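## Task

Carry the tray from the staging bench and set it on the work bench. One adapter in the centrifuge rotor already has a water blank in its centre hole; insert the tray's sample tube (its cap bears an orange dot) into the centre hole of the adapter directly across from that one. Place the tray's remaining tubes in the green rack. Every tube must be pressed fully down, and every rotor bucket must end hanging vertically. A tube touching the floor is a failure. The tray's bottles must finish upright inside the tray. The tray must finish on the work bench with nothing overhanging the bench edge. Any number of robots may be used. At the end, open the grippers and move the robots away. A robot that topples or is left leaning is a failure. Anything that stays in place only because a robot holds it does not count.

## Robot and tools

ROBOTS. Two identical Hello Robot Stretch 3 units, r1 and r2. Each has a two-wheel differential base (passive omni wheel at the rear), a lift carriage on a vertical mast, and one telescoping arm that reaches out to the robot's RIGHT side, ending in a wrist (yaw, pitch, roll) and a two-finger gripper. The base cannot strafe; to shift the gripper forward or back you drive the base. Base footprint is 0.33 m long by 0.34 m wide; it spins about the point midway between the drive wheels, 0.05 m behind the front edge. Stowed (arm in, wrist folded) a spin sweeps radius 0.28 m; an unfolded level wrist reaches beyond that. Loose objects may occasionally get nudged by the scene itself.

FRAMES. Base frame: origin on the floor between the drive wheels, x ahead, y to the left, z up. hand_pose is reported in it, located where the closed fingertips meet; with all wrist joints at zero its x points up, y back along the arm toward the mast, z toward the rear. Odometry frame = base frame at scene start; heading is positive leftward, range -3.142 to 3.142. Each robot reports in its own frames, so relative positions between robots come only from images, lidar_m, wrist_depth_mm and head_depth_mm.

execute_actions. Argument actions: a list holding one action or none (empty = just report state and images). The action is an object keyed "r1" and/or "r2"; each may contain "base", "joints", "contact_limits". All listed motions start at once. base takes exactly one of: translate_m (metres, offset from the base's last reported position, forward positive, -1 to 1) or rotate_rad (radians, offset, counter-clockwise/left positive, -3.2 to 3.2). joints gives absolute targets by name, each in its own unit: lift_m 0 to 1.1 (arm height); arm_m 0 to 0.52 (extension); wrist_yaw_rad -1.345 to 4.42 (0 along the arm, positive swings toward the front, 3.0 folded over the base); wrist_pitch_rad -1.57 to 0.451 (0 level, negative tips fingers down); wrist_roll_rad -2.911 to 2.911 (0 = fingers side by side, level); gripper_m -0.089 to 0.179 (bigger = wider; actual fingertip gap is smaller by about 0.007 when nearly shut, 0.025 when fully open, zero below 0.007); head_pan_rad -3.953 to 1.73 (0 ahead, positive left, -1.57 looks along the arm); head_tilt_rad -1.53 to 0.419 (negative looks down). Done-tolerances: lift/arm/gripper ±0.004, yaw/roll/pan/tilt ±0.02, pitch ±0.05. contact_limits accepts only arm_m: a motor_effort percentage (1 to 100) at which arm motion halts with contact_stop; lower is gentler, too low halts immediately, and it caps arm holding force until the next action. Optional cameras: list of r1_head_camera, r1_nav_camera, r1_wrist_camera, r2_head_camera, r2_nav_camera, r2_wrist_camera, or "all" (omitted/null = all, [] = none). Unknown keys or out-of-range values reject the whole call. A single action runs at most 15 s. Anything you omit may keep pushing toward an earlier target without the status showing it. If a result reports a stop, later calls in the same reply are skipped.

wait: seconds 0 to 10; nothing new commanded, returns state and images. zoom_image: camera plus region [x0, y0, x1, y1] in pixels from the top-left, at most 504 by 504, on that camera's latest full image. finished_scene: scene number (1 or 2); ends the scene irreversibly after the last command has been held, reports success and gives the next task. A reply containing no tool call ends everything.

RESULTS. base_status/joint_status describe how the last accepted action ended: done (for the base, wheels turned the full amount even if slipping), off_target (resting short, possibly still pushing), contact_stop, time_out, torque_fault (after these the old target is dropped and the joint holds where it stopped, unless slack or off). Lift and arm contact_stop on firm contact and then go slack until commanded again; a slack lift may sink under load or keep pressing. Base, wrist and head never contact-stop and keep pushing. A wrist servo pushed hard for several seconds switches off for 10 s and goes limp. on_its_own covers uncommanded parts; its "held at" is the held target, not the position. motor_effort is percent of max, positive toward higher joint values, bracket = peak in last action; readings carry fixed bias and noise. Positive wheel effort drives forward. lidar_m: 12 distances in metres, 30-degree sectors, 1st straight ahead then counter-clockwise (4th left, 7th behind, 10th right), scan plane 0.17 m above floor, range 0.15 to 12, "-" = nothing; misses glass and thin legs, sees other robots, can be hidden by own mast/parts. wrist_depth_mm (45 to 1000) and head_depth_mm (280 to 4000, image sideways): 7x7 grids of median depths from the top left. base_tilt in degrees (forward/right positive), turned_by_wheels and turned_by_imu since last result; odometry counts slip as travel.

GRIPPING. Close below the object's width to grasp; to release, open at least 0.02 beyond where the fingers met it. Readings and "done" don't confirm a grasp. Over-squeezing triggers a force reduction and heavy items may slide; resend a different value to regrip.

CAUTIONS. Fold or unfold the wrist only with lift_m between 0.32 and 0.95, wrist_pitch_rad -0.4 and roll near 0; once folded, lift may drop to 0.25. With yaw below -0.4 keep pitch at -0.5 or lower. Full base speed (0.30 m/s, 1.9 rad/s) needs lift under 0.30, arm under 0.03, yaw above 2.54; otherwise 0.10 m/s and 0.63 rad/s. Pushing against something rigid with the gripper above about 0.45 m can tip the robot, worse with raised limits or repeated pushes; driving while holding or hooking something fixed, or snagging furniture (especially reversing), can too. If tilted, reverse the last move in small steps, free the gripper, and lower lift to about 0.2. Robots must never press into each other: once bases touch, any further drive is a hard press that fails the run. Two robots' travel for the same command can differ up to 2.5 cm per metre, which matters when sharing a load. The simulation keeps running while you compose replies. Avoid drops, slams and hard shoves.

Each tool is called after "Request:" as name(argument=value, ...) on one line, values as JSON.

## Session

Request:
execute_actions(actions=[])

Scene clock: 0.00 s.
r1.base_odometry: x=+0.000 y=+0.000 heading=+0.000 (m, m, rad; r1's odometry frame)
r1.turned_by_wheels: +0.000 (rad since the last result)
r1.turned_by_imu: +0.000 (rad since the last result)
r1.base_tilt: forward=-0.2 right=-1.4 (deg)
r1.lidar_m: 2.63 1.68 1.15 2.34 2.47 1.38 1.17 1.17 1.33 2.25 2.53 1.28
r1.head_depth_mm: 1941 3041 - - - 2470 1849 / 1947 3029 - - - 2580 1858 / 1941 3046 3914 3977 3957 2949 2022 / 1932 3073 3776 3807 3873 2941 2035 / 1922 3041 3701 3777 3711 2954 2028 / 1907 2989 3548 3560 3548 2611 2022 / 1924 3012 3450 3423 3429 2963 2023
r1.base_status: not commanded
r1.joint_positions: lift_m=+0.338 arm_m=-0.001 wrist_yaw_rad=+2.938 wrist_pitch_rad=-0.478 wrist_roll_rad=-0.001 gripper_m=+0.037 head_pan_rad=-0.012 head_tilt_rad=-0.011
r1.joint_status: not commanded
r1.motor_effort: left_wheel=+1 right_wheel=+0 lift_m=+18 arm_m=+0 wrist_yaw_rad=+0 wrist_pitch_rad=+6 wrist_roll_rad=+0 gripper_m=+0 head_pan_rad=+0 head_tilt_rad=+2 (%)
r1.hand_pose: x=+0.0225 y=+0.0677 z=+0.3377 quat_wxyz=(+0.237, +0.700, +0.097, +0.667) (m; r1's base frame)
r1.wrist_depth_mm: - - - - - - - / - - - - - - - / 891 - 932 949 971 979 994 / 720 - 745 756 763 780 790 / 599 590 635 623 632 639 646 / 511 513 - 531 544 538 546 / 461 - - 463 463 471 477
r2.base_odometry: x=+0.000 y=+0.000 heading=+0.000 (m, m, rad; r2's odometry frame)
r2.turned_by_wheels: +0.000 (rad since the last result)
r2.turned_by_imu: +0.000 (rad since the last result)
r2.base_tilt: forward=-1.6 right=+0.2 (deg)
r2.lidar_m: 2.78 1.63 1.03 0.94 0.94 1.15 2.24 1.92 1.51 2.62 1.29 1.35
r2.head_depth_mm: 1788 2455 - - 2543 2413 2084 / 1767 2462 - - 2979 2824 2147 / 1750 2604 - - - 3255 2148 / 1743 2565 - - - 3234 2151 / 1730 2550 - - - 3277 2185 / 1725 2519 - - - 3327 2203 / 1715 2502 3958 3942 3917 3400 2210
r2.base_status: not commanded
r2.joint_positions: lift_m=+0.542 arm_m=+0.001 wrist_yaw_rad=+2.924 wrist_pitch_rad=-0.574 wrist_roll_rad=+0.004 gripper_m=+0.037 head_pan_rad=-0.020 head_tilt_rad=+0.002
r2.joint_status: not commanded
r2.motor_effort: left_wheel=-1 right_wheel=+0 lift_m=+42 arm_m=-1 wrist_yaw_rad=+0 wrist_pitch_rad=+6 wrist_roll_rad=+0 gripper_m=+0 head_pan_rad=+0 head_tilt_rad=+2 (%)
r2.hand_pose: x=+0.0225 y=+0.0510 z=+0.5217 quat_wxyz=(+0.273, +0.697, +0.125, +0.651) (m; r2's base frame)
r2.wrist_depth_mm: - 859 939 - - - - / 850 - - - - - - / 915 - - - - - - / 908 912 954 968 975 977 994 / 796 801 - 817 841 834 850 / 702 706 - 716 732 721 739 / 621 629 - 656 635 656 650
pictures: r1_head_camera (sideways: a quarter turn clockwise sets it upright), r1_nav_camera (sideways: a quarter turn counterclockwise sets it upright), r1_wrist_camera, r2_head_camera (sideways: a quarter turn clockwise sets it upright), r2_nav_camera (sideways: a quarter turn counterclockwise sets it upright), r2_wrist_camera
Images, in order (width x height): r1_head_camera 896x504, r1_nav_camera 672x504, r1_wrist_camera 644x364, r2_head_camera 896x504, r2_nav_camera 672x504, r2_wrist_camera 644x364.

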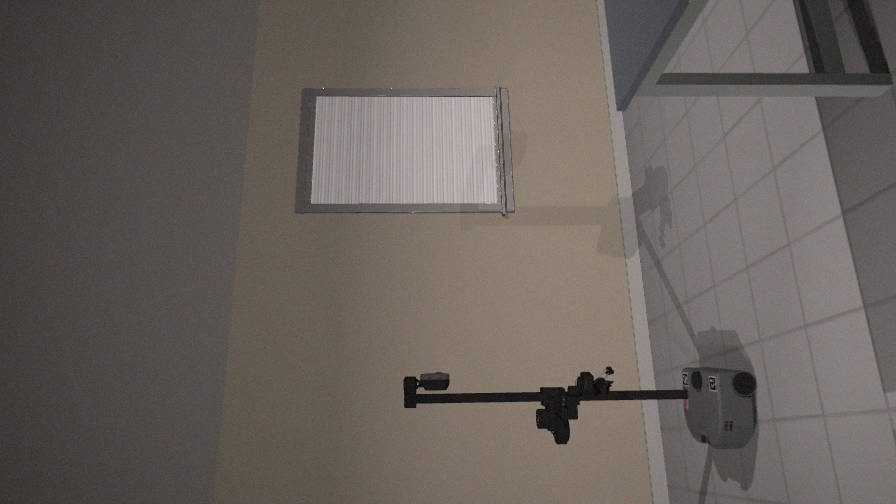

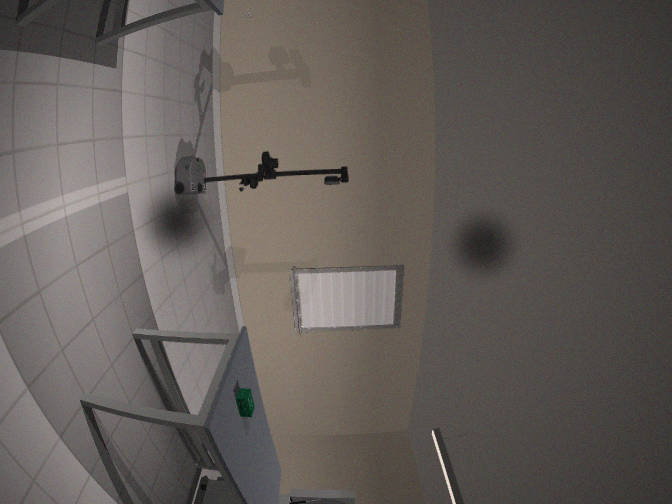

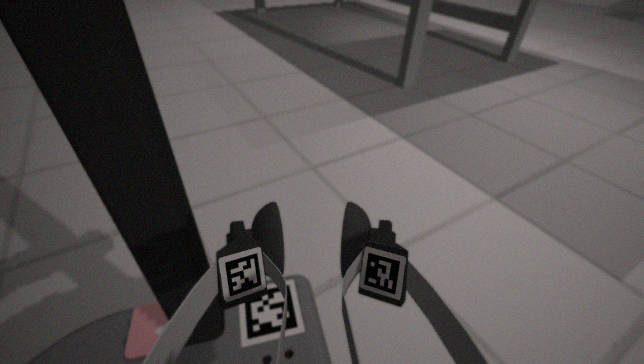

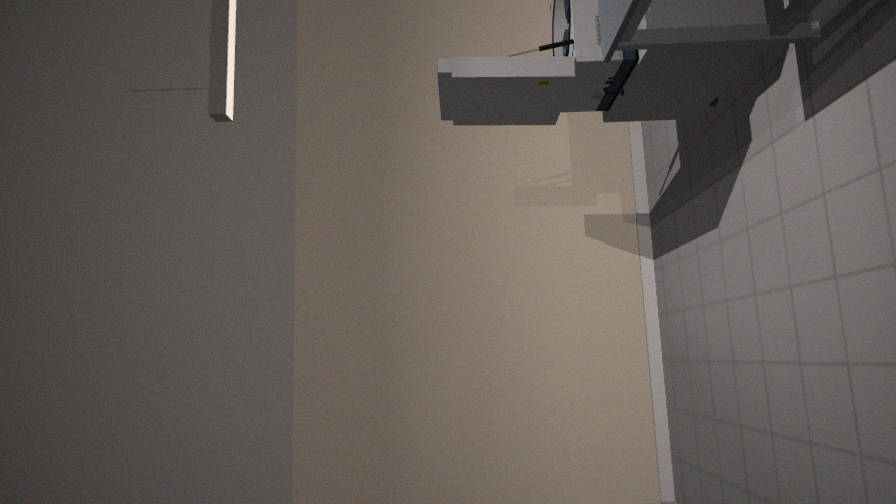

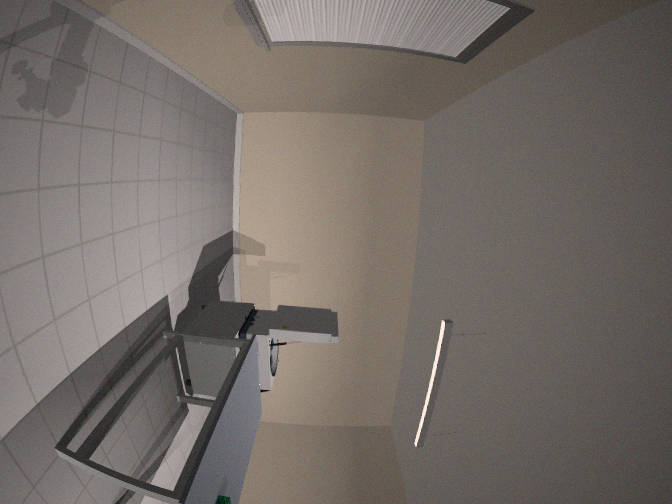

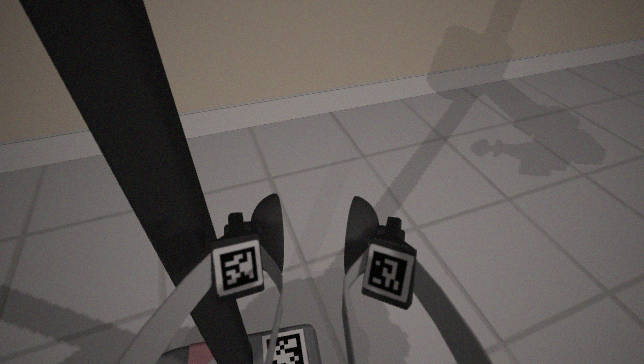

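Request:
execute_actions(actions=[{"r1":{"joints":{"head_pan_rad":0.9,"head_tilt_rad":-0.45}},"r2":{"joints":{"head_pan_rad":-2.2,"head_tilt_rad":-0.4}}}], cameras=["r1_head_camera","r1_nav_camera","r2_head_camera","r2_nav_camera"])

Scene clock: 8.30 s.
r1.base_odometry: x=+0.000 y=+0.000 heading=+0.000 (m, m, rad; r1's odometry frame)
r1.turned_by_wheels: +0.000 (rad since the last result)
r1.turned_by_imu: +0.001 (rad since the last result)
r1.base_tilt: forward=-0.3 right=-1.4 (deg)
r1.lidar_m: 2.62 1.68 1.15 2.34 2.47 1.38 1.17 1.17 1.34 2.25 2.54 1.29
r1.head_depth_mm: 3139 3286 3652 2947 2080 1581 1305 / 3330 3549 3799 2919 2057 1589 1305 / 3445 3808 - 2620 2046 1603 1303 / 3760 - - 2597 2069 1592 1304 / - - 2037 1358 1886 1544 1298 / - - 1830 1455 2031 1599 1297 / - - 1816 2641 2051 1591 1303
r1.base_status: not commanded
r1.joint_positions: lift_m=+0.338 arm_m=-0.001 wrist_yaw_rad=+2.938 wrist_pitch_rad=-0.478 wrist_roll_rad=-0.001 gripper_m=+0.037 head_pan_rad=+0.893 head_tilt_rad=-0.444
r1.joint_status: all done
r1.motor_effort: left_wheel=+0(1) right_wheel=+0(0) lift_m=+18(18) arm_m=+0(0) wrist_yaw_rad=+0(1) wrist_pitch_rad=+7(6) wrist_roll_rad=+0(0) gripper_m=+0(1) head_pan_rad=+2(30) head_tilt_rad=-3(28) (%)
r1.hand_pose: x=+0.0225 y=+0.0677 z=+0.3377 quat_wxyz=(+0.237, +0.700, +0.097, +0.667) (m; r1's base frame)
r1.wrist_depth_mm: - - - - - - - / - - - - - - - / 894 - 932 963 954 997 - / 719 - 744 756 762 775 782 / 598 589 637 622 631 638 643 / 508 523 - 523 542 536 550 / 460 - - 463 462 472 472
r2.base_odometry: x=+0.000 y=+0.000 heading=+0.000 (m, m, rad; r2's odometry frame)
r2.turned_by_wheels: +0.000 (rad since the last result)
r2.turned_by_imu: +0.000 (rad since the last result)
r2.base_tilt: forward=-1.5 right=+0.3 (deg)
r2.lidar_m: 2.79 1.63 1.04 0.94 0.94 1.14 2.24 1.92 1.51 2.62 1.29 1.35
r2.head_depth_mm: - - - 3149 2251 1685 1355 / - - - 3186 2247 1696 1359 / - - 2386 3002 2168 1701 1365 / - - - 1711 2012 1726 1370 / - - - 2884 2314 1725 1376 / 3839 - - 2902 2242 1733 1381 / 3537 3669 3866 3591 2338 1742 1388
r2.base_status: not commanded
r2.joint_positions: lift_m=+0.542 arm_m=+0.001 wrist_yaw_rad=+2.924 wrist_pitch_rad=-0.574 wrist_roll_rad=+0.004 gripper_m=+0.037 head_pan_rad=-2.193 head_tilt_rad=-0.395
r2.joint_status: all done
r2.motor_effort: left_wheel=-1(0) right_wheel=+0(0) lift_m=+42(42) arm_m=-1(1) wrist_yaw_rad=-1(0) wrist_pitch_rad=+6(6) wrist_roll_rad=+0(0) gripper_m=+0(0) head_pan_rad=-4(36) head_tilt_rad=-2(17) (%)
r2.hand_pose: x=+0.0225 y=+0.0510 z=+0.5217 quat_wxyz=(+0.273, +0.697, +0.125, +0.651) (m; r2's base frame)
r2.wrist_depth_mm: - 857 914 - - - - / 835 - - - - - - / 928 - - - - - - / 938 903 938 986 972 976 - / 787 790 - 826 820 855 861 / 698 698 - 708 729 734 740 / 624 625 - 651 643 655 647
pictures: r1_head_camera (sideways: a quarter turn clockwise sets it upright), r1_nav_camera (sideways: a quarter turn counterclockwise sets it upright), r2_head_camera (sideways: a quarter turn clockwise sets it upright), r2_nav_camera (sideways: a quarter turn counterclockwise sets it upright)
Images, in order (width x height): r1_head_camera 896x504, r1_nav_camera 672x504, r2_head_camera 896x504, r2_nav_camera 672x504.

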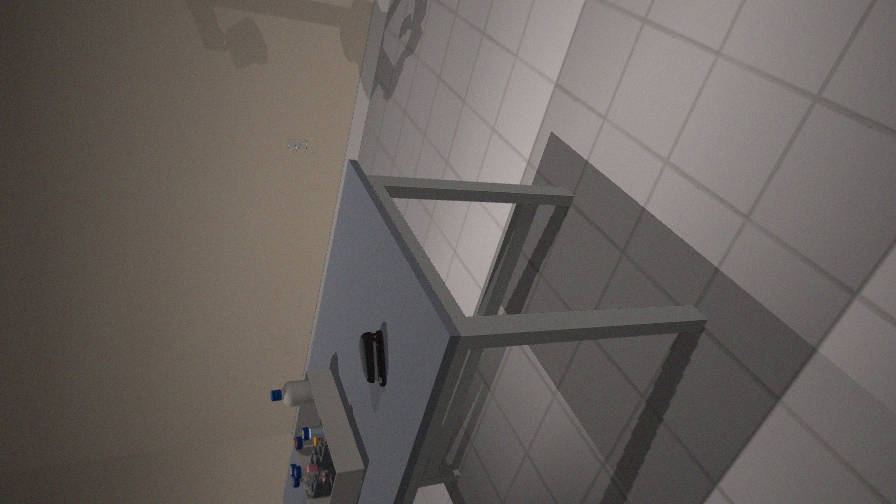

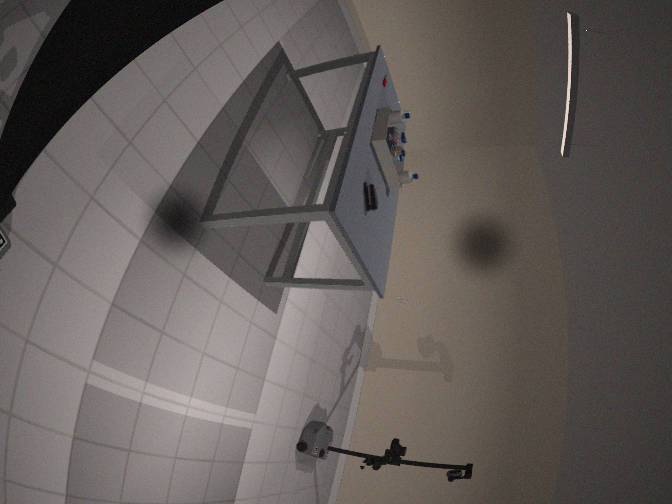

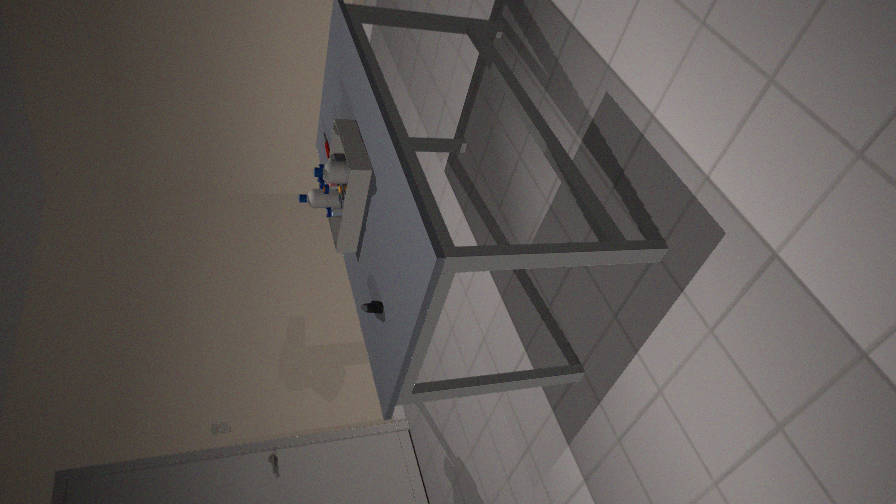

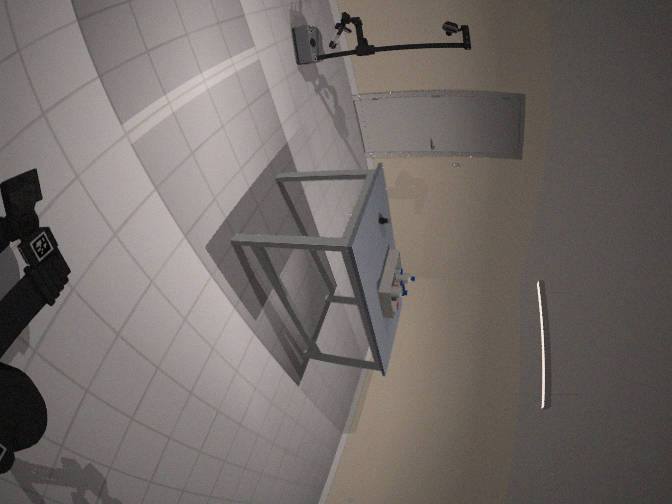

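Request:
execute_actions(actions=[{"r1":{"base":{"rotate_rad":0.26},"joints":{"head_pan_rad":0,"head_tilt_rad":-0.5}},"r2":{"base":{"rotate_rad":-1.31},"joints":{"head_pan_rad":0,"head_tilt_rad":-0.5}}}], cameras=["r1_nav_camera","r2_nav_camera"])

Scene clock: 31.10 s.
r1.base_odometry: x=+0.000 y=+0.000 heading=+0.260 (m, m, rad; r1's odometry frame)
r1.turned_by_wheels: +0.260 (rad since the last result)
r1.turned_by_imu: +0.262 (rad since the last result)
r1.base_tilt: forward=-0.1 right=-1.4 (deg)
r1.lidar_m: 2.62 1.15 1.17 4.23 1.68 1.23 1.17 1.20 1.62 4.07 1.28 1.32
r1.head_depth_mm: 3115 3411 3589 2685 1958 1519 1265 / 3105 3361 3617 2666 1936 1540 1260 / 2987 3319 3596 2657 1940 1528 1263 / 3094 3320 3657 2662 1936 1523 1259 / 3038 3378 3703 2636 1936 1534 1261 / 3023 3359 3541 2646 1940 1515 1263 / 3083 3314 3523 2614 1945 1540 1261
r1.base_status: done
r1.joint_positions: lift_m=+0.338 arm_m=-0.001 wrist_yaw_rad=+2.938 wrist_pitch_rad=-0.478 wrist_roll_rad=-0.001 gripper_m=+0.037 head_pan_rad=+0.007 head_tilt_rad=-0.494
r1.joint_status: all done
r1.motor_effort: left_wheel=-4(10) right_wheel=+4(7) lift_m=+18(18) arm_m=+0(0) wrist_yaw_rad=+1(0) wrist_pitch_rad=+7(7) wrist_roll_rad=+0(1) gripper_m=+0(0) head_pan_rad=-3(31) head_tilt_rad=-4(13) (%)
r1.hand_pose: x=+0.0225 y=+0.0677 z=+0.3377 quat_wxyz=(+0.237, +0.700, +0.097, +0.667) (m; r1's base frame)
r1.wrist_depth_mm: - - - - - - - / - - - - - - - / 888 - 932 950 958 986 - / 721 - 738 761 769 783 777 / 599 587 627 622 635 632 645 / 510 522 - 529 547 545 540 / 464 - - 462 463 472 474
r2.base_odometry: x=+0.000 y=+0.000 heading=-1.310 (m, m, rad; r2's odometry frame)
r2.turned_by_wheels: -1.310 (rad since the last result)
r2.turned_by_imu: -1.293 (rad since the last result)
r2.base_tilt: forward=-1.5 right=+0.2 (deg)
r2.lidar_m: 2.62 1.29 1.72 2.74 1.22 0.95 0.93 1.00 1.46 4.53 1.51 2.02
r2.head_depth_mm: 3135 3386 3635 2724 1970 1544 1264 / 3112 3393 3631 2741 1987 1551 1269 / 3187 3456 3728 2716 1978 1552 1271 / 3226 3488 3760 2792 1996 1557 1280 / 3252 3496 3783 2795 2020 1568 1282 / 3237 3510 3779 2657 2023 1577 1288 / 3287 3548 3825 2680 2025 1530 1295
r2.base_status: done
r2.joint_positions: lift_m=+0.542 arm_m=+0.001 wrist_yaw_rad=+2.924 wrist_pitch_rad=-0.574 wrist_roll_rad=+0.004 gripper_m=+0.037 head_pan_rad=-0.007 head_tilt_rad=-0.494
r2.joint_status: all done
r2.motor_effort: left_wheel=+4(10) right_wheel=-3(5) lift_m=+42(42) arm_m=-1(1) wrist_yaw_rad=+1(1) wrist_pitch_rad=+6(6) wrist_roll_rad=+0(0) gripper_m=+0(0) head_pan_rad=+3(35) head_tilt_rad=-2(10) (%)
r2.hand_pose: x=+0.0225 y=+0.0510 z=+0.5217 quat_wxyz=(+0.273, +0.697, +0.125, +0.651) (m; r2's base frame)
r2.wrist_depth_mm: - - - - - - - / - - - - - - - / - - - - - - - / 910 926 950 947 991 992 986 / 796 817 - 842 845 842 855 / 696 705 - 728 714 732 751 / 623 631 - 653 643 656 659
pictures: r1_nav_camera (sideways: a quarter turn counterclockwise sets it upright), r2_nav_camera (sideways: a quarter turn counterclockwise sets it upright)
Images, in order (width x height): r1_nav_camera 672x504, r2_nav_camera 672x504.

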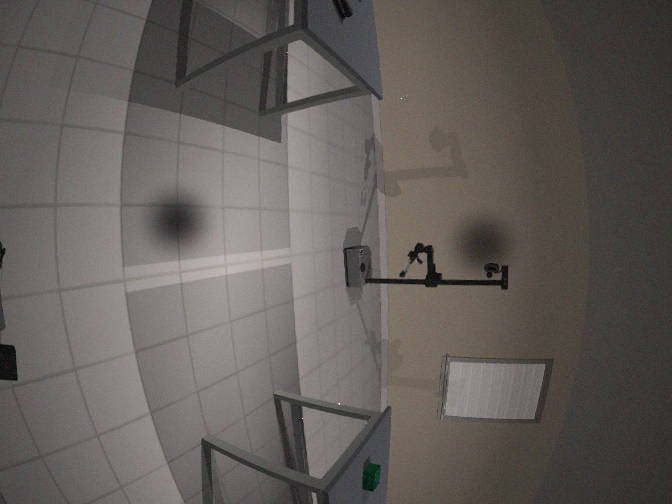

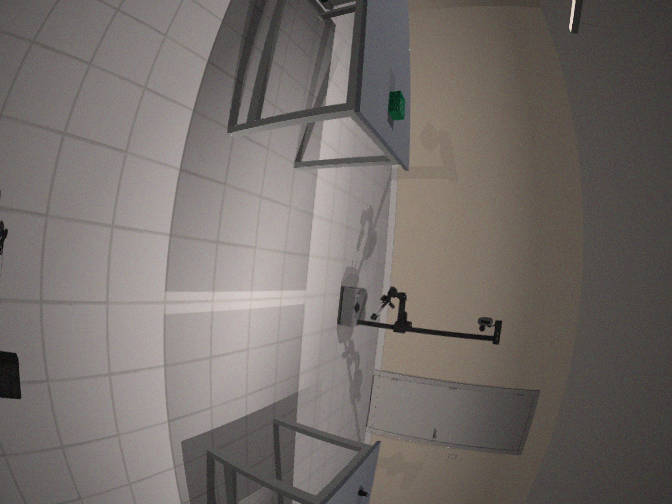

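Request:
execute_actions(actions=[{"r1":{"base":{"translate_m":0.58}},"r2":{"base":{"translate_m":0.70}}}], cameras=[])

Request:
execute_actions(actions=[{"r1":{"base":{"rotate_rad":1.571},"joints":{"head_pan_rad":-1.57,"head_tilt_rad":-0.6}},"r2":{"base":{"rotate_rad":1.571},"joints":{"head_pan_rad":-1.57,"head_tilt_rad":-0.6}}}], cameras=["r1_nav_camera","r2_nav_camera"])

Scene clock: 46.40 s.
r1.base_odometry: x=+0.561 y=+0.149 heading=+0.260 (m, m, rad; r1's odometry frame)
r1.turned_by_wheels: +0.000 (rad since the last result)
r1.turned_by_imu: +0.003 (rad since the last result)
r1.base_tilt: forward=-0.3 right=-1.4 (deg)
r1.lidar_m: 1.37 1.21 0.84 2.22 2.55 1.82 1.74 1.80 2.41 2.38 0.98 1.31
r1.head_depth_mm: 2508 2780 3162 2661 1951 1540 1258 / 2469 2780 1549 2428 1792 1521 1262 / 2567 2810 3064 2382 1773 1525 1258 / 2578 2801 3118 2687 1868 1523 1256 / 2558 2794 3056 2610 1934 1512 1265 / 2553 2758 3108 2608 1939 1527 1258 / 2535 2777 3113 2610 1933 1527 1259
r1.base_status: done
r1.joint_positions: lift_m=+0.338 arm_m=-0.001 wrist_yaw_rad=+2.938 wrist_pitch_rad=-0.478 wrist_roll_rad=-0.001 gripper_m=+0.037 head_pan_rad=+0.007 head_tilt_rad=-0.494
r1.joint_status: not commanded
r1.motor_effort: left_wheel=-4(4) right_wheel=+3(7) lift_m=+18(18) arm_m=+0(0) wrist_yaw_rad=+0(0) wrist_pitch_rad=+7(7) wrist_roll_rad=-1(0) gripper_m=+0(1) head_pan_rad=-3(3) head_tilt_rad=-3(3) (%)
r1.hand_pose: x=+0.0225 y=+0.0677 z=+0.3377 quat_wxyz=(+0.237, +0.700, +0.097, +0.667) (m; r1's base frame)
r1.wrist_depth_mm: - - - - - - - / - - - - - - - / 902 - 928 950 957 985 - / 719 - 738 744 759 779 785 / 598 590 630 620 633 632 646 / 515 511 - 530 540 540 545 / 457 - - 462 461 470 472
r2.base_odometry: x=+0.181 y=-0.676 heading=-1.310 (m, m, rad; r2's odometry frame)
r2.turned_by_wheels: +0.000 (rad since the last result)
r2.turned_by_imu: +0.001 (rad since the last result)
r2.base_tilt: forward=-1.5 right=+0.3 (deg)
r2.lidar_m: 3.11 1.21 0.74 2.85 2.12 1.66 1.63 1.74 2.56 1.18 1.18 1.37
r2.head_depth_mm: 2514 2734 3033 1584 1663 1546 1264 / 2593 2805 3037 2596 1671 1548 1269 / 2598 2812 3072 2752 1975 1558 1275 / 2620 2837 3133 2772 1994 1551 1279 / 2637 2868 3134 2818 1999 1568 1288 / 2646 2905 3208 2845 2027 1571 1290 / 2684 2912 3213 2812 1877 1509 1294
r2.base_status: done
r2.joint_positions: lift_m=+0.542 arm_m=+0.001 wrist_yaw_rad=+2.924 wrist_pitch_rad=-0.574 wrist_roll_rad=+0.004 gripper_m=+0.037 head_pan_rad=-0.007 head_tilt_rad=-0.494
r2.joint_status: not commanded
r2.motor_effort: left_wheel=+4(10) right_wheel=-2(3) lift_m=+42(42) arm_m=-1(1) wrist_yaw_rad=+0(0) wrist_pitch_rad=+6(6) wrist_roll_rad=+0(0) gripper_m=+0(0) head_pan_rad=+3(3) head_tilt_rad=-2(2) (%)
r2.hand_pose: x=+0.0225 y=+0.0510 z=+0.5217 quat_wxyz=(+0.273, +0.697, +0.125, +0.651) (m; r2's base frame)
r2.wrist_depth_mm: - - - - - - - / - - - - - - - / - - - - - - - / 915 906 959 964 962 992 976 / 800 802 - 817 831 832 846 / 701 716 - 722 730 741 746 / 629 629 - 650 648 657 652
pictures: none
No camera images: the call's "cameras" was empty. Leave "cameras" out to get every camera's image.

Scene clock: 49.87 s.
r1.base_odometry: x=+0.561 y=+0.149 heading=+1.830 (m, m, rad; r1's odometry frame)
r1.turned_by_wheels: +1.571 (rad since the last result)
r1.turned_by_imu: +1.575 (rad since the last result)
r1.base_tilt: forward=-0.3 right=-1.4 (deg)
r1.lidar_m: 2.22 2.57 1.82 1.74 1.80 2.40 2.38 0.98 1.31 1.37 1.21 0.83
r1.head_depth_mm: 2591 2985 3095 2255 1763 1421 1204 / 2617 2909 3078 2309 1703 1416 1194 / 2527 2754 1513 2180 1655 1423 1199 / 2553 2912 3059 2274 1696 1419 1201 / 2558 2832 3077 2246 1765 1427 1192 / 2537 2840 3028 2260 1749 1419 1203 / 2524 2804 3045 2232 1744 1415 1190
r1.base_status: done
r1.joint_positions: lift_m=+0.338 arm_m=-0.001 wrist_yaw_rad=+2.938 wrist_pitch_rad=-0.478 wrist_roll_rad=-0.001 gripper_m=+0.037 head_pan_rad=-1.563 head_tilt_rad=-0.593
r1.joint_status: all done
r1.motor_effort: left_wheel=-4(8) right_wheel=+3(6) lift_m=+18(18) arm_m=+0(0) wrist_yaw_rad=+0(0) wrist_pitch_rad=+7(7) wrist_roll_rad=+0(0) gripper_m=+0(1) head_pan_rad=-2(28) head_tilt_rad=-5(15) (%)
r1.hand_pose: x=+0.0225 y=+0.0677 z=+0.3377 quat_wxyz=(+0.237, +0.700, +0.097, +0.667) (m; r1's base frame)
r1.wrist_depth_mm: - - - - - - - / - - - - - - - / 898 - 943 959 970 976 997 / 718 - 743 749 766 761 773 / 600 583 638 630 631 637 646 / 514 517 - 531 544 537 545 / 461 - - 463 467 472 475
r2.base_odometry: x=+0.181 y=-0.676 heading=+0.261 (m, m, rad; r2's odometry frame)
r2.turned_by_wheels: +1.571 (rad since the last result)
r2.turned_by_imu: +1.551 (rad since the last result)
r2.base_tilt: forward=-1.5 right=+0.3 (deg)
r2.lidar_m: 4.11 2.13 1.65 1.63 1.74 2.55 1.17 1.18 1.38 1.52 1.22 0.74
r2.head_depth_mm: 2460 2751 2982 2204 1696 1421 1202 / 2580 2827 3025 1798 1603 1434 1202 / 2590 2849 3096 2328 1732 1435 1211 / 2609 2904 3132 2340 1795 1438 1216 / 2638 2910 3170 2345 1792 1448 1215 / 2666 2979 3198 2352 1805 1443 1218 / 2685 2982 3226 2278 1700 1464 1223
r2.base_status: done
r2.joint_positions: lift_m=+0.542 arm_m=+0.001 wrist_yaw_rad=+2.924 wrist_pitch_rad=-0.574 wrist_roll_rad=+0.004 gripper_m=+0.037 head_pan_rad=-1.563 head_tilt_rad=-0.593
r2.joint_status: all done
r2.motor_effort: left_wheel=-4(9) right_wheel=+3(5) lift_m=+42(42) arm_m=-1(1) wrist_yaw_rad=-1(0) wrist_pitch_rad=+6(6) wrist_roll_rad=+1(1) gripper_m=+0(1) head_pan_rad=-4(38) head_tilt_rad=-3(10) (%)
r2.hand_pose: x=+0.0225 y=+0.0510 z=+0.5217 quat_wxyz=(+0.273, +0.697, +0.125, +0.651) (m; r2's base frame)
r2.wrist_depth_mm: - - - - - - - / - - - - - - - / - - - - - - - / 918 928 943 964 954 999 974 / 793 783 - 823 839 834 848 / 704 703 - 714 740 732 743 / 621 630 - 649 645 663 656
pictures: r1_nav_camera (sideways: a quarter turn counterclockwise sets it upright), r2_nav_camera (sideways: a quarter turn counterclockwise sets it upright)
Images, in order (width x height): r1_nav_camera 672x504, r2_nav_camera 672x504.

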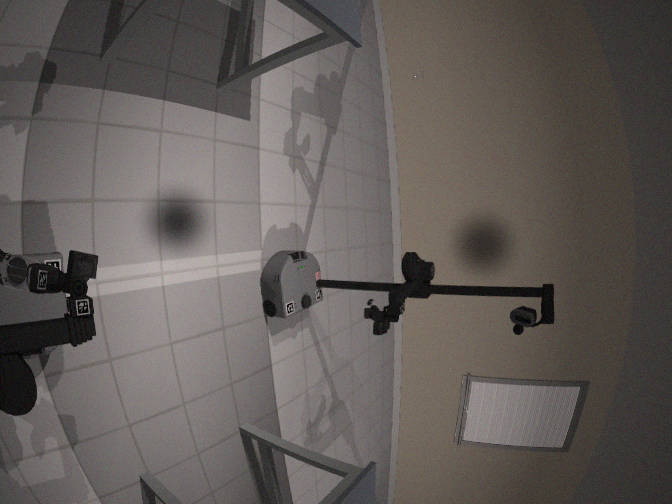

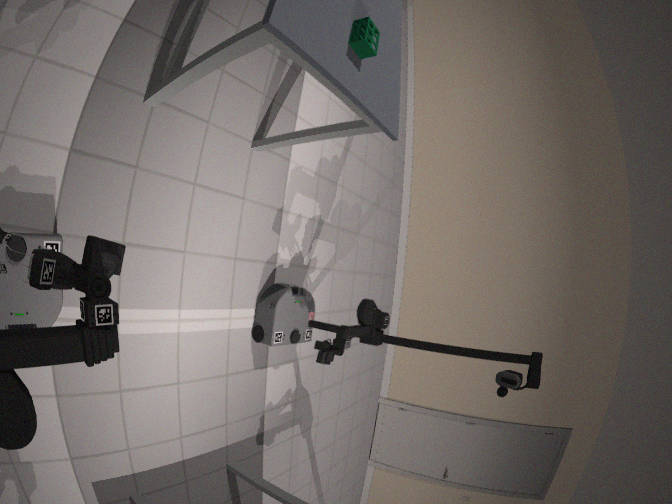

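Request:
execute_actions(actions=[{"r1":{"joints":{"lift_m":0.9,"wrist_pitch_rad":-0.4}},"r2":{"base":{"rotate_rad":-0.09},"joints":{"lift_m":0.9,"wrist_pitch_rad":-0.4}}}], cameras=[])

Request:
execute_actions(actions=[{"r1":{"joints":{"wrist_yaw_rad":0}},"r2":{"joints":{"wrist_yaw_rad":0}}}], cameras=[])

Request:
execute_actions(actions=[{"r1":{"base":{"translate_m":0.9},"joints":{"wrist_pitch_rad":-1.57,"wrist_roll_rad":1.57,"lift_m":1.1,"gripper_m":0.1,"head_tilt_rad":-0.8}},"r2":{"base":{"translate_m":-0.9},"joints":{"wrist_pitch_rad":-1.57,"wrist_roll_rad":1.57,"lift_m":1.1,"gripper_m":0.1,"head_tilt_rad":-0.8}}}], cameras=["r1_head_camera","r1_nav_camera","r2_nav_camera"])

Scene clock: 78.47 s.
r1.base_odometry: x=+0.561 y=+0.149 heading=+1.830 (m, m, rad; r1's odometry frame)
r1.turned_by_wheels: +0.000 (rad since the last result)
r1.turned_by_imu: +0.002 (rad since the last result)
r1.base_tilt: forward=-0.2 right=-1.5 (deg)
r1.lidar_m: 2.22 2.56 1.83 1.75 1.79 2.39 2.38 0.98 1.31 1.37 1.21 0.83
r1.head_depth_mm: 2621 2904 3089 2256 1757 - - / 2586 2745 3129 2290 1764 1514 - / 1282 2834 3061 1911 1673 1509 - / 2535 2889 3103 2242 1686 1521 - / 2529 2857 3018 2270 1752 1491 - / 2559 2826 3045 2243 1723 1413 1204 / 2563 2841 3082 2246 1745 1422 1196
r1.base_status: not commanded
r1.joint_positions: lift_m=+0.900 arm_m=-0.001 wrist_yaw_rad=+2.938 wrist_pitch_rad=-0.421 wrist_roll_rad=-0.001 gripper_m=+0.037 head_pan_rad=-1.563 head_tilt_rad=-0.593
r1.joint_status: all done
r1.motor_effort: left_wheel=-3(3) right_wheel=+3(3) lift_m=+22(20) arm_m=+0(0) wrist_yaw_rad=+0(0) wrist_pitch_rad=+11(12) wrist_roll_rad=+0(0) gripper_m=+1(1) head_pan_rad=-2(3) head_tilt_rad=-4(4) (%)
r1.hand_pose: x=+0.0240 y=+0.0751 z=+0.9117 quat_wxyz=(+0.218, +0.702, +0.077, +0.673) (m; r1's base frame)
r1.wrist_depth_mm: - - - - - - - / - - - - - - - / - - - - - - - / - - - - - - - / - - - - - - - / - - - - - - - / - - - - - - -
r2.base_odometry: x=+0.181 y=-0.676 heading=+0.171 (m, m, rad; r2's odometry frame)
r2.turned_by_wheels: -0.090 (rad since the last result)
r2.turned_by_imu: -0.089 (rad since the last result)
r2.base_tilt: forward=-1.5 right=+0.2 (deg)
r2.lidar_m: 1.57 2.32 1.69 1.63 1.69 2.32 1.60 1.17 3.22 1.37 1.21 0.74
r2.head_depth_mm: 2554 2801 3131 2300 1764 1531 - / 2494 1282 3074 2216 1661 1470 - / 2575 2881 3112 2335 1669 1478 - / 2593 2866 3092 2338 1784 1506 - / 2601 2877 3141 2369 1785 1487 - / 2631 2874 3071 2369 1803 1457 1218 / 2633 2878 3118 2403 1815 1462 1228
r2.base_status: done
r2.joint_positions: lift_m=+0.899 arm_m=+0.001 wrist_yaw_rad=+2.924 wrist_pitch_rad=-0.421 wrist_roll_rad=+0.004 gripper_m=+0.037 head_pan_rad=-1.563 head_tilt_rad=-0.593
r2.joint_status: all done
r2.motor_effort: left_wheel=+4(6) right_wheel=-3(3) lift_m=+62(64) arm_m=-1(1) wrist_yaw_rad=-1(0) wrist_pitch_rad=+9(11) wrist_roll_rad=+1(0) gripper_m=+0(0) head_pan_rad=-3(3) head_tilt_rad=-2(2) (%)
r2.hand_pose: x=+0.0272 y=+0.0725 z=+0.9114 quat_wxyz=(+0.223, +0.705, +0.071, +0.670) (m; r2's base frame)
r2.wrist_depth_mm: - - - - - - - / - - - - - - - / - - - - - - - / - - - - - - - / - - - - - - - / - - - - - - - / - - - - - - -
pictures: none
No camera images: the call's "cameras" was empty. Leave "cameras" out to get every camera's image.

Scene clock: 80.93 s.
r1.base_odometry: x=+0.561 y=+0.149 heading=+1.830 (m, m, rad; r1's odometry frame)
r1.turned_by_wheels: +0.000 (rad since the last result)
r1.turned_by_imu: +0.001 (rad since the last result)
r1.base_tilt: forward=-0.3 right=-1.3 (deg)
r1.lidar_m: 2.22 2.56 1.83 1.75 1.79 2.40 2.38 0.99 1.31 1.37 1.21 0.83
r1.head_depth_mm: 2615 2911 3091 2279 1746 - - / 2627 1120 3008 2303 1763 1508 - / 1275 2854 3082 1915 1690 - - / 2542 2861 3101 2264 1748 1459 1192 / 2577 2855 3104 2244 1750 1433 1195 / 2528 2855 3009 2268 1740 1414 1203 / 2522 2817 3036 2269 1738 1421 1193
r1.base_status: not commanded
r1.joint_positions: lift_m=+0.900 arm_m=-0.001 wrist_yaw_rad=+0.002 wrist_pitch_rad=-0.421 wrist_roll_rad=-0.001 gripper_m=+0.037 head_pan_rad=-1.563 head_tilt_rad=-0.593
r1.joint_status: all done
r1.motor_effort: left_wheel=-4(4) right_wheel=+3(3) lift_m=+22(22) arm_m=+0(0) wrist_yaw_rad=-3(4) wrist_pitch_rad=+11(11) wrist_roll_rad=+0(0) gripper_m=+0(0) head_pan_rad=-3(3) head_tilt_rad=-4(3) (%)
r1.hand_pose: x=-0.0210 y=-0.3683 z=+0.9117 quat_wxyz=(+0.692, +0.149, -0.691, -0.147) (m; r1's base frame)
r1.wrist_depth_mm: - - - - - - - / - - - - - - - / - - - - - - - / - - - - - - - / - - - - - - - / - - - - - - - / - - - - - - -
r2.base_odometry: x=+0.181 y=-0.676 heading=+0.171 (m, m, rad; r2's odometry frame)
r2.turned_by_wheels: +0.000 (rad since the last result)
r2.turned_by_imu: +0.000 (rad since the last result)
r2.base_tilt: forward=-1.5 right=+0.2 (deg)
r2.lidar_m: 1.57 2.31 1.69 1.63 1.69 2.32 1.59 1.17 3.24 1.37 1.22 0.75
r2.head_depth_mm: 2565 2809 3039 2311 1764 1527 - / 2490 1113 2978 2226 1649 1493 - / 2567 2879 3121 2331 1669 - - / 2604 2857 3089 2349 1823 1416 1201 / 2610 2882 3094 2356 1801 1445 1218 / 2603 2875 3128 2366 1796 1456 1218 / 2629 2886 3143 2396 1814 1457 1222
r2.base_status: not commanded
r2.joint_positions: lift_m=+0.899 arm_m=+0.001 wrist_yaw_rad=+0.002 wrist_pitch_rad=-0.421 wrist_roll_rad=+0.004 gripper_m=+0.037 head_pan_rad=-1.563 head_tilt_rad=-0.593
r2.joint_status: all done
r2.motor_effort: left_wheel=+4(4) right_wheel=-3(3) lift_m=+62(62) arm_m=-2(1) wrist_yaw_rad=-2(5) wrist_pitch_rad=+10(10) wrist_roll_rad=+0(0) gripper_m=+0(0) head_pan_rad=-3(4) head_tilt_rad=-2(2) (%)
r2.hand_pose: x=-0.0210 y=-0.3703 z=+0.9114 quat_wxyz=(+0.690, +0.148, -0.692, -0.147) (m; r2's base frame)
r2.wrist_depth_mm: - - - - - - - / 850 - - - - - - / 905 - - - - - - / - - - - - - - / - - - - - - - / - - - - - - - / - - - - - - -
pictures: none
No camera images: the call's "cameras" was empty. Leave "cameras" out to get every camera's image.

Scene clock: 91.17 s.
r1.base_odometry: x=+0.330 y=+1.019 heading=+1.830 (m, m, rad; r1's odometry frame)
r1.turned_by_wheels: +0.000 (rad since the last result)
r1.turned_by_imu: +0.004 (rad since the last result)
r1.base_tilt: forward=-0.2 right=-1.4 (deg)
r1.lidar_m: 1.33 2.61 1.84 1.75 1.82 2.44 1.85 2.04 0.26 0.26 0.92 1.23
r1.head_depth_mm: - - - - - 1280 1130 / - - - - - - 1120 / 2587 - - - - - 828 / 2631 2861 898 - - 518 1118 / 2614 2862 896 767 - 518 1125 / 2591 2879 895 720 601 527 1118 / 2573 2839 894 720 602 527 1115
r1.base_status: done
r1.joint_positions: lift_m=+1.100 arm_m=-0.001 wrist_yaw_rad=+0.002 wrist_pitch_rad=-1.551 wrist_roll_rad=+1.566 gripper_m=+0.100 head_pan_rad=-1.563 head_tilt_rad=-0.790
r1.joint_status: all done
joint sent to its limit — the command would take r1.wrist_pitch_rad past its lower limit, so that joint was sent only as far as its limit.
r1.motor_effort: left_wheel=-4(6) right_wheel=+3(6) lift_m=+22(20) arm_m=+0(0) wrist_yaw_rad=-2(2) wrist_pitch_rad=-5(11) wrist_roll_rad=+1(1) gripper_m=+0(80) head_pan_rad=-3(4) head_tilt_rad=-6(19) (%)
r1.hand_pose: x=-0.0216 y=-0.1248 z=+0.9818 quat_wxyz=(+0.003, +0.002, -0.714, -0.701) (m; r1's base frame)
r1.wrist_depth_mm: - - - - - - - / - - - - - - - / 363 366 383 - - - - / 374 378 383 - - - - / 386 387 - - - - - / 396 398 416 - - - - / 380 421 426 - - - -
r2.base_odometry: x=-0.706 y=-0.830 heading=+0.172 (m, m, rad; r2's odometry frame)
r2.turned_by_wheels: +0.000 (rad since the last result)
r2.turned_by_imu: -0.002 (rad since the last result)
r2.base_tilt: forward=-1.5 right=+0.2 (deg)
r2.lidar_m: 1.58 2.32 1.69 1.63 1.69 2.31 1.61 0.58 0.45 1.06 3.25 1.58
r2.head_depth_mm: - - - - - 1240 1116 / - - - - - - - / 2653 - - - - - 1118 / 2642 2939 2308 1929 - 1234 1119 / 2667 2934 2320 1882 1520 1267 1127 / 2675 2919 2343 1838 1519 1293 1128 / 2664 2929 2344 1834 1524 1302 1128
r2.base_status: done
r2.joint_positions: lift_m=+1.099 arm_m=+0.001 wrist_yaw_rad=+0.002 wrist_pitch_rad=-1.561 wrist_roll_rad=+1.564 gripper_m=+0.100 head_pan_rad=-1.563 head_tilt_rad=-0.790
r2.joint_status: all done
r2.motor_effort: left_wheel=+4(6) right_wheel=-2(5) lift_m=+62(66) arm_m=-1(1) wrist_yaw_rad=-2(2) wrist_pitch_rad=-5(9) wrist_roll_rad=+3(3) gripper_m=+0(80) head_pan_rad=-3(3) head_tilt_rad=-4(15) (%)
r2.hand_pose: x=-0.0216 y=-0.1245 z=+0.9808 quat_wxyz=(+0.003, +0.003, -0.710, -0.704) (m; r2's base frame)
r2.wrist_depth_mm: - 600 - - - - - / - - - - - - - / - - - - - - - / - - - - - - - / - - - - - - - / - - - - - - - / - - - - - - -
pictures: r1_head_camera (sideways: a quarter turn clockwise sets it upright), r1_nav_camera (sideways: a quarter turn counterclockwise sets it upright), r2_nav_camera (sideways: a quarter turn counterclockwise sets it upright)
Images, in order (width x height): r1_head_camera 896x504, r1_nav_camera 672x504, r2_nav_camera 672x504.

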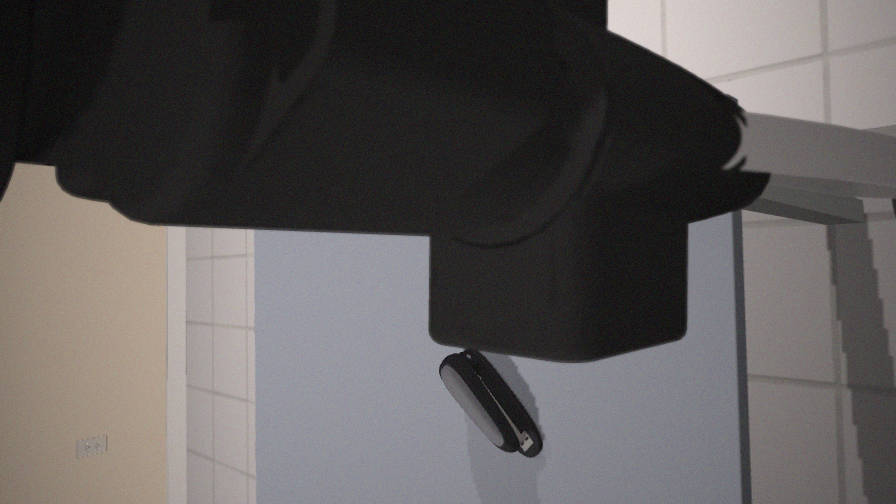

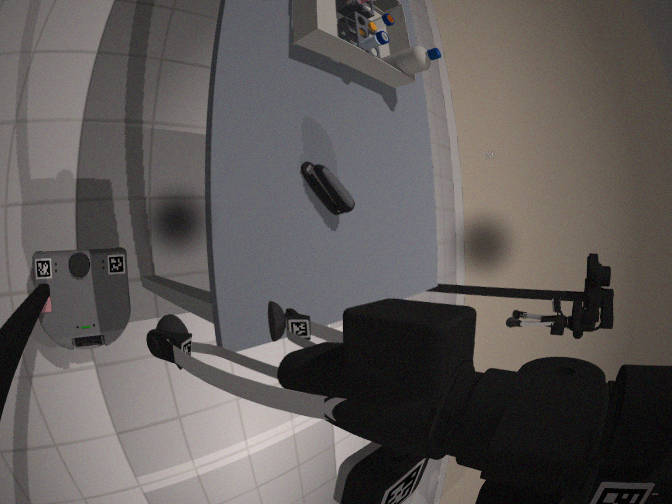

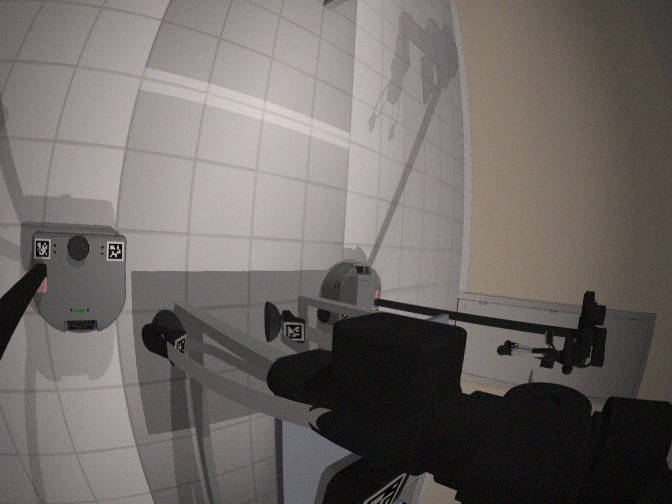

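Request:
execute_actions(actions=[{"r1":{"base":{"translate_m":0.65},"joints":{"arm_m":0.2}},"r2":{"base":{"translate_m":-0.65},"joints":{"arm_m":0.2}}}])

Scene clock: 102.00 s.
r1.base_odometry: x=+0.163 y=+1.647 heading=+1.830 (m, m, rad; r1's odometry frame)
r1.turned_by_wheels: +0.000 (rad since the last result)
r1.turned_by_imu: +0.002 (rad since the last result)
r1.base_tilt: forward=-0.3 right=-1.4 (deg)
r1.lidar_m: 2.74 2.65 1.88 1.78 1.83 2.48 2.49 0.75 0.91 0.87 0.90 0.70
r1.head_depth_mm: 2714 2853 906 722 606 521 1132 / 2724 2840 908 683 577 521 1129 / - - 746 701 592 520 1127 / 2565 - 844 699 585 520 1124 / 2580 2826 834 663 577 518 1124 / 2582 2797 890 663 577 517 1118 / 2597 2800 894 717 601 517 1097
r1.base_status: done
r1.joint_positions: lift_m=+1.100 arm_m=+0.200 wrist_yaw_rad=+0.001 wrist_pitch_rad=-1.552 wrist_roll_rad=+1.567 gripper_m=+0.100 head_pan_rad=-1.563 head_tilt_rad=-0.790
r1.joint_status: all done
r1.motor_effort: left_wheel=-4(7) right_wheel=+3(6) lift_m=+22(22) arm_m=+3(4) wrist_yaw_rad=-1(2) wrist_pitch_rad=-4(5) wrist_roll_rad=+1(1) gripper_m=+1(1) head_pan_rad=-2(2) head_tilt_rad=-5(6) (%)
r1.hand_pose: x=-0.0216 y=-0.3250 z=+0.9818 quat_wxyz=(+0.002, +0.001, -0.713, -0.701) (m; r1's base frame)
r1.wrist_depth_mm: 335 340 343 350 361 - - / 282 351 355 363 371 - - / 304 358 365 371 376 - - / 342 375 377 385 - - - / 338 337 384 396 404 - - / 271 334 296 412 419 - - / 341 354 262 428 - - -
r2.base_odometry: x=-1.346 y=-0.941 heading=+0.172 (m, m, rad; r2's odometry frame)
r2.turned_by_wheels: +0.000 (rad since the last result)
r2.turned_by_imu: -0.001 (rad since the last result)
r2.base_tilt: forward=-1.5 right=+0.2 (deg)
r2.lidar_m: 2.22 2.31 1.69 1.63 1.68 2.31 3.05 0.58 0.42 0.41 0.42 0.57
r2.head_depth_mm: 1851 2915 818 715 641 1274 1111 / - 2886 825 718 643 1281 1116 / - - - 732 637 1281 1121 / 2647 - 928 745 648 1286 1120 / 2672 2937 946 749 651 1294 1103 / 2653 2930 930 753 654 1294 1104 / 2648 2928 960 756 656 1300 1107
r2.base_status: done
r2.joint_positions: lift_m=+1.099 arm_m=+0.200 wrist_yaw_rad=+0.001 wrist_pitch_rad=-1.561 wrist_roll_rad=+1.565 gripper_m=+0.100 head_pan_rad=-1.563 head_tilt_rad=-0.790
r2.joint_status: all done
r2.motor_effort: left_wheel=+4(6) right_wheel=-2(5) lift_m=+62(62) arm_m=+2(2) wrist_yaw_rad=-1(3) wrist_pitch_rad=-4(5) wrist_roll_rad=+3(3) gripper_m=+0(0) head_pan_rad=-4(3) head_tilt_rad=-3(3) (%)
r2.hand_pose: x=-0.0216 y=-0.3227 z=+0.9808 quat_wxyz=(+0.002, +0.002, -0.710, -0.704) (m; r2's base frame)
r2.wrist_depth_mm: 324 354 350 - - - - / 363 363 363 - - - - / 373 377 373 - - - - / 388 385 383 - - - - / 396 393 397 - - - - / 412 415 406 - - - - / 426 428 424 - - - -
pictures: r1_head_camera (sideways: a quarter turn clockwise sets it upright), r1_nav_camera (sideways: a quarter turn counterclockwise sets it upright), r1_wrist_camera, r2_head_camera (sideways: a quarter turn clockwise sets it upright), r2_nav_camera (sideways: a quarter turn counterclockwise sets it upright), r2_wrist_camera
Images, in order (width x height): r1_head_camera 896x504, r1_nav_camera 672x504, r1_wrist_camera 644x364, r2_head_camera 896x504, r2_nav_camera 672x504, r2_wrist_camera 644x364.

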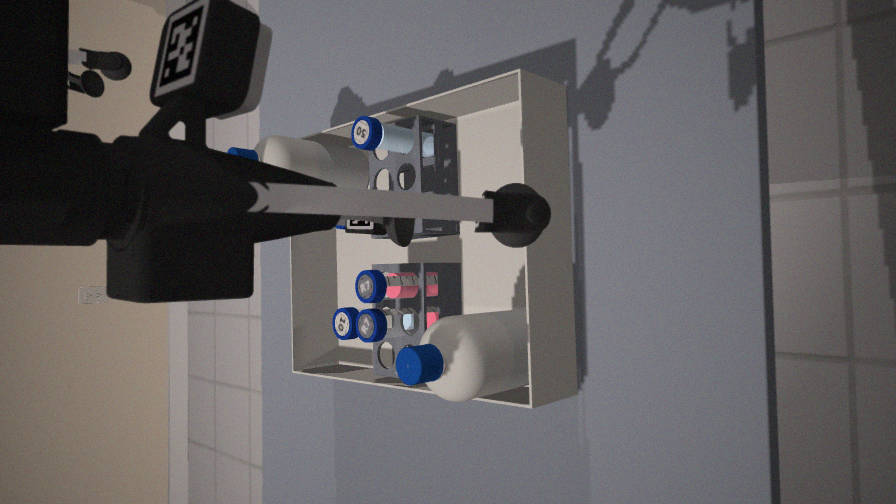

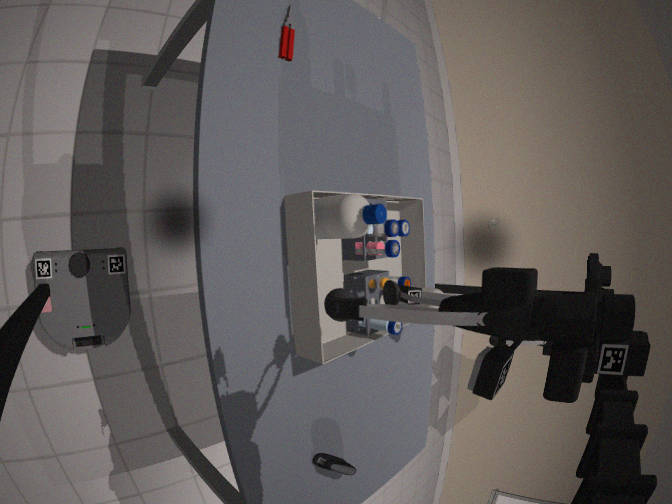

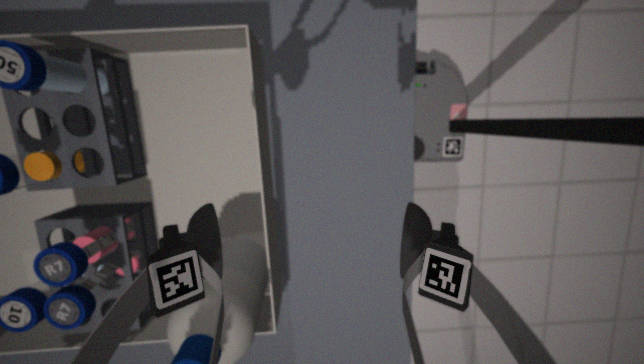

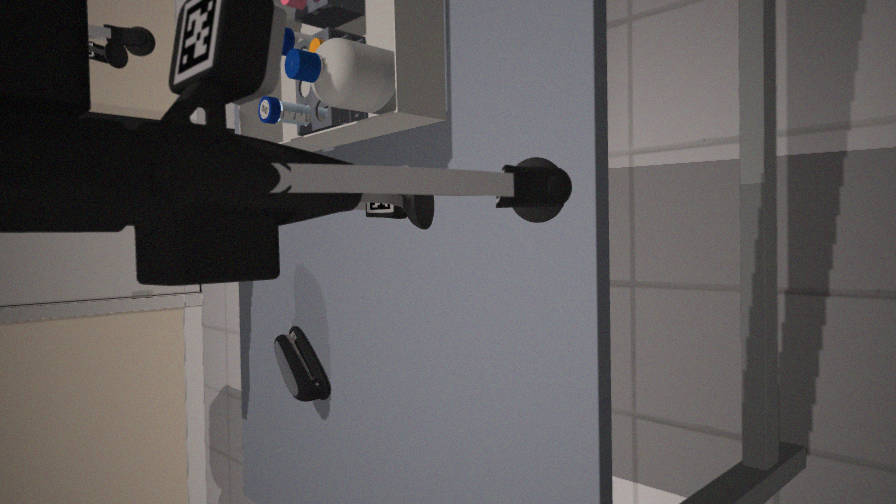

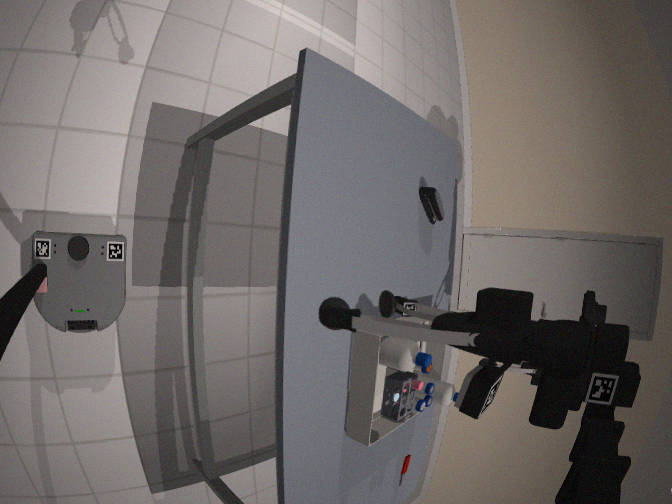

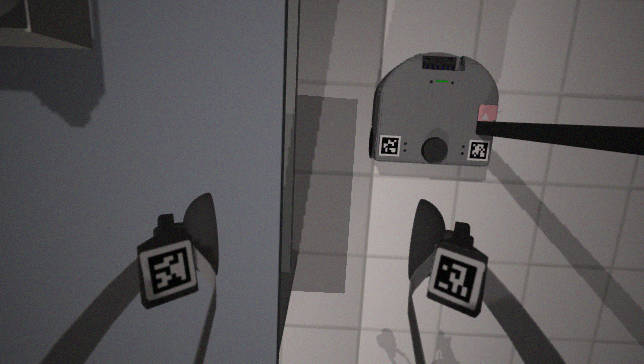

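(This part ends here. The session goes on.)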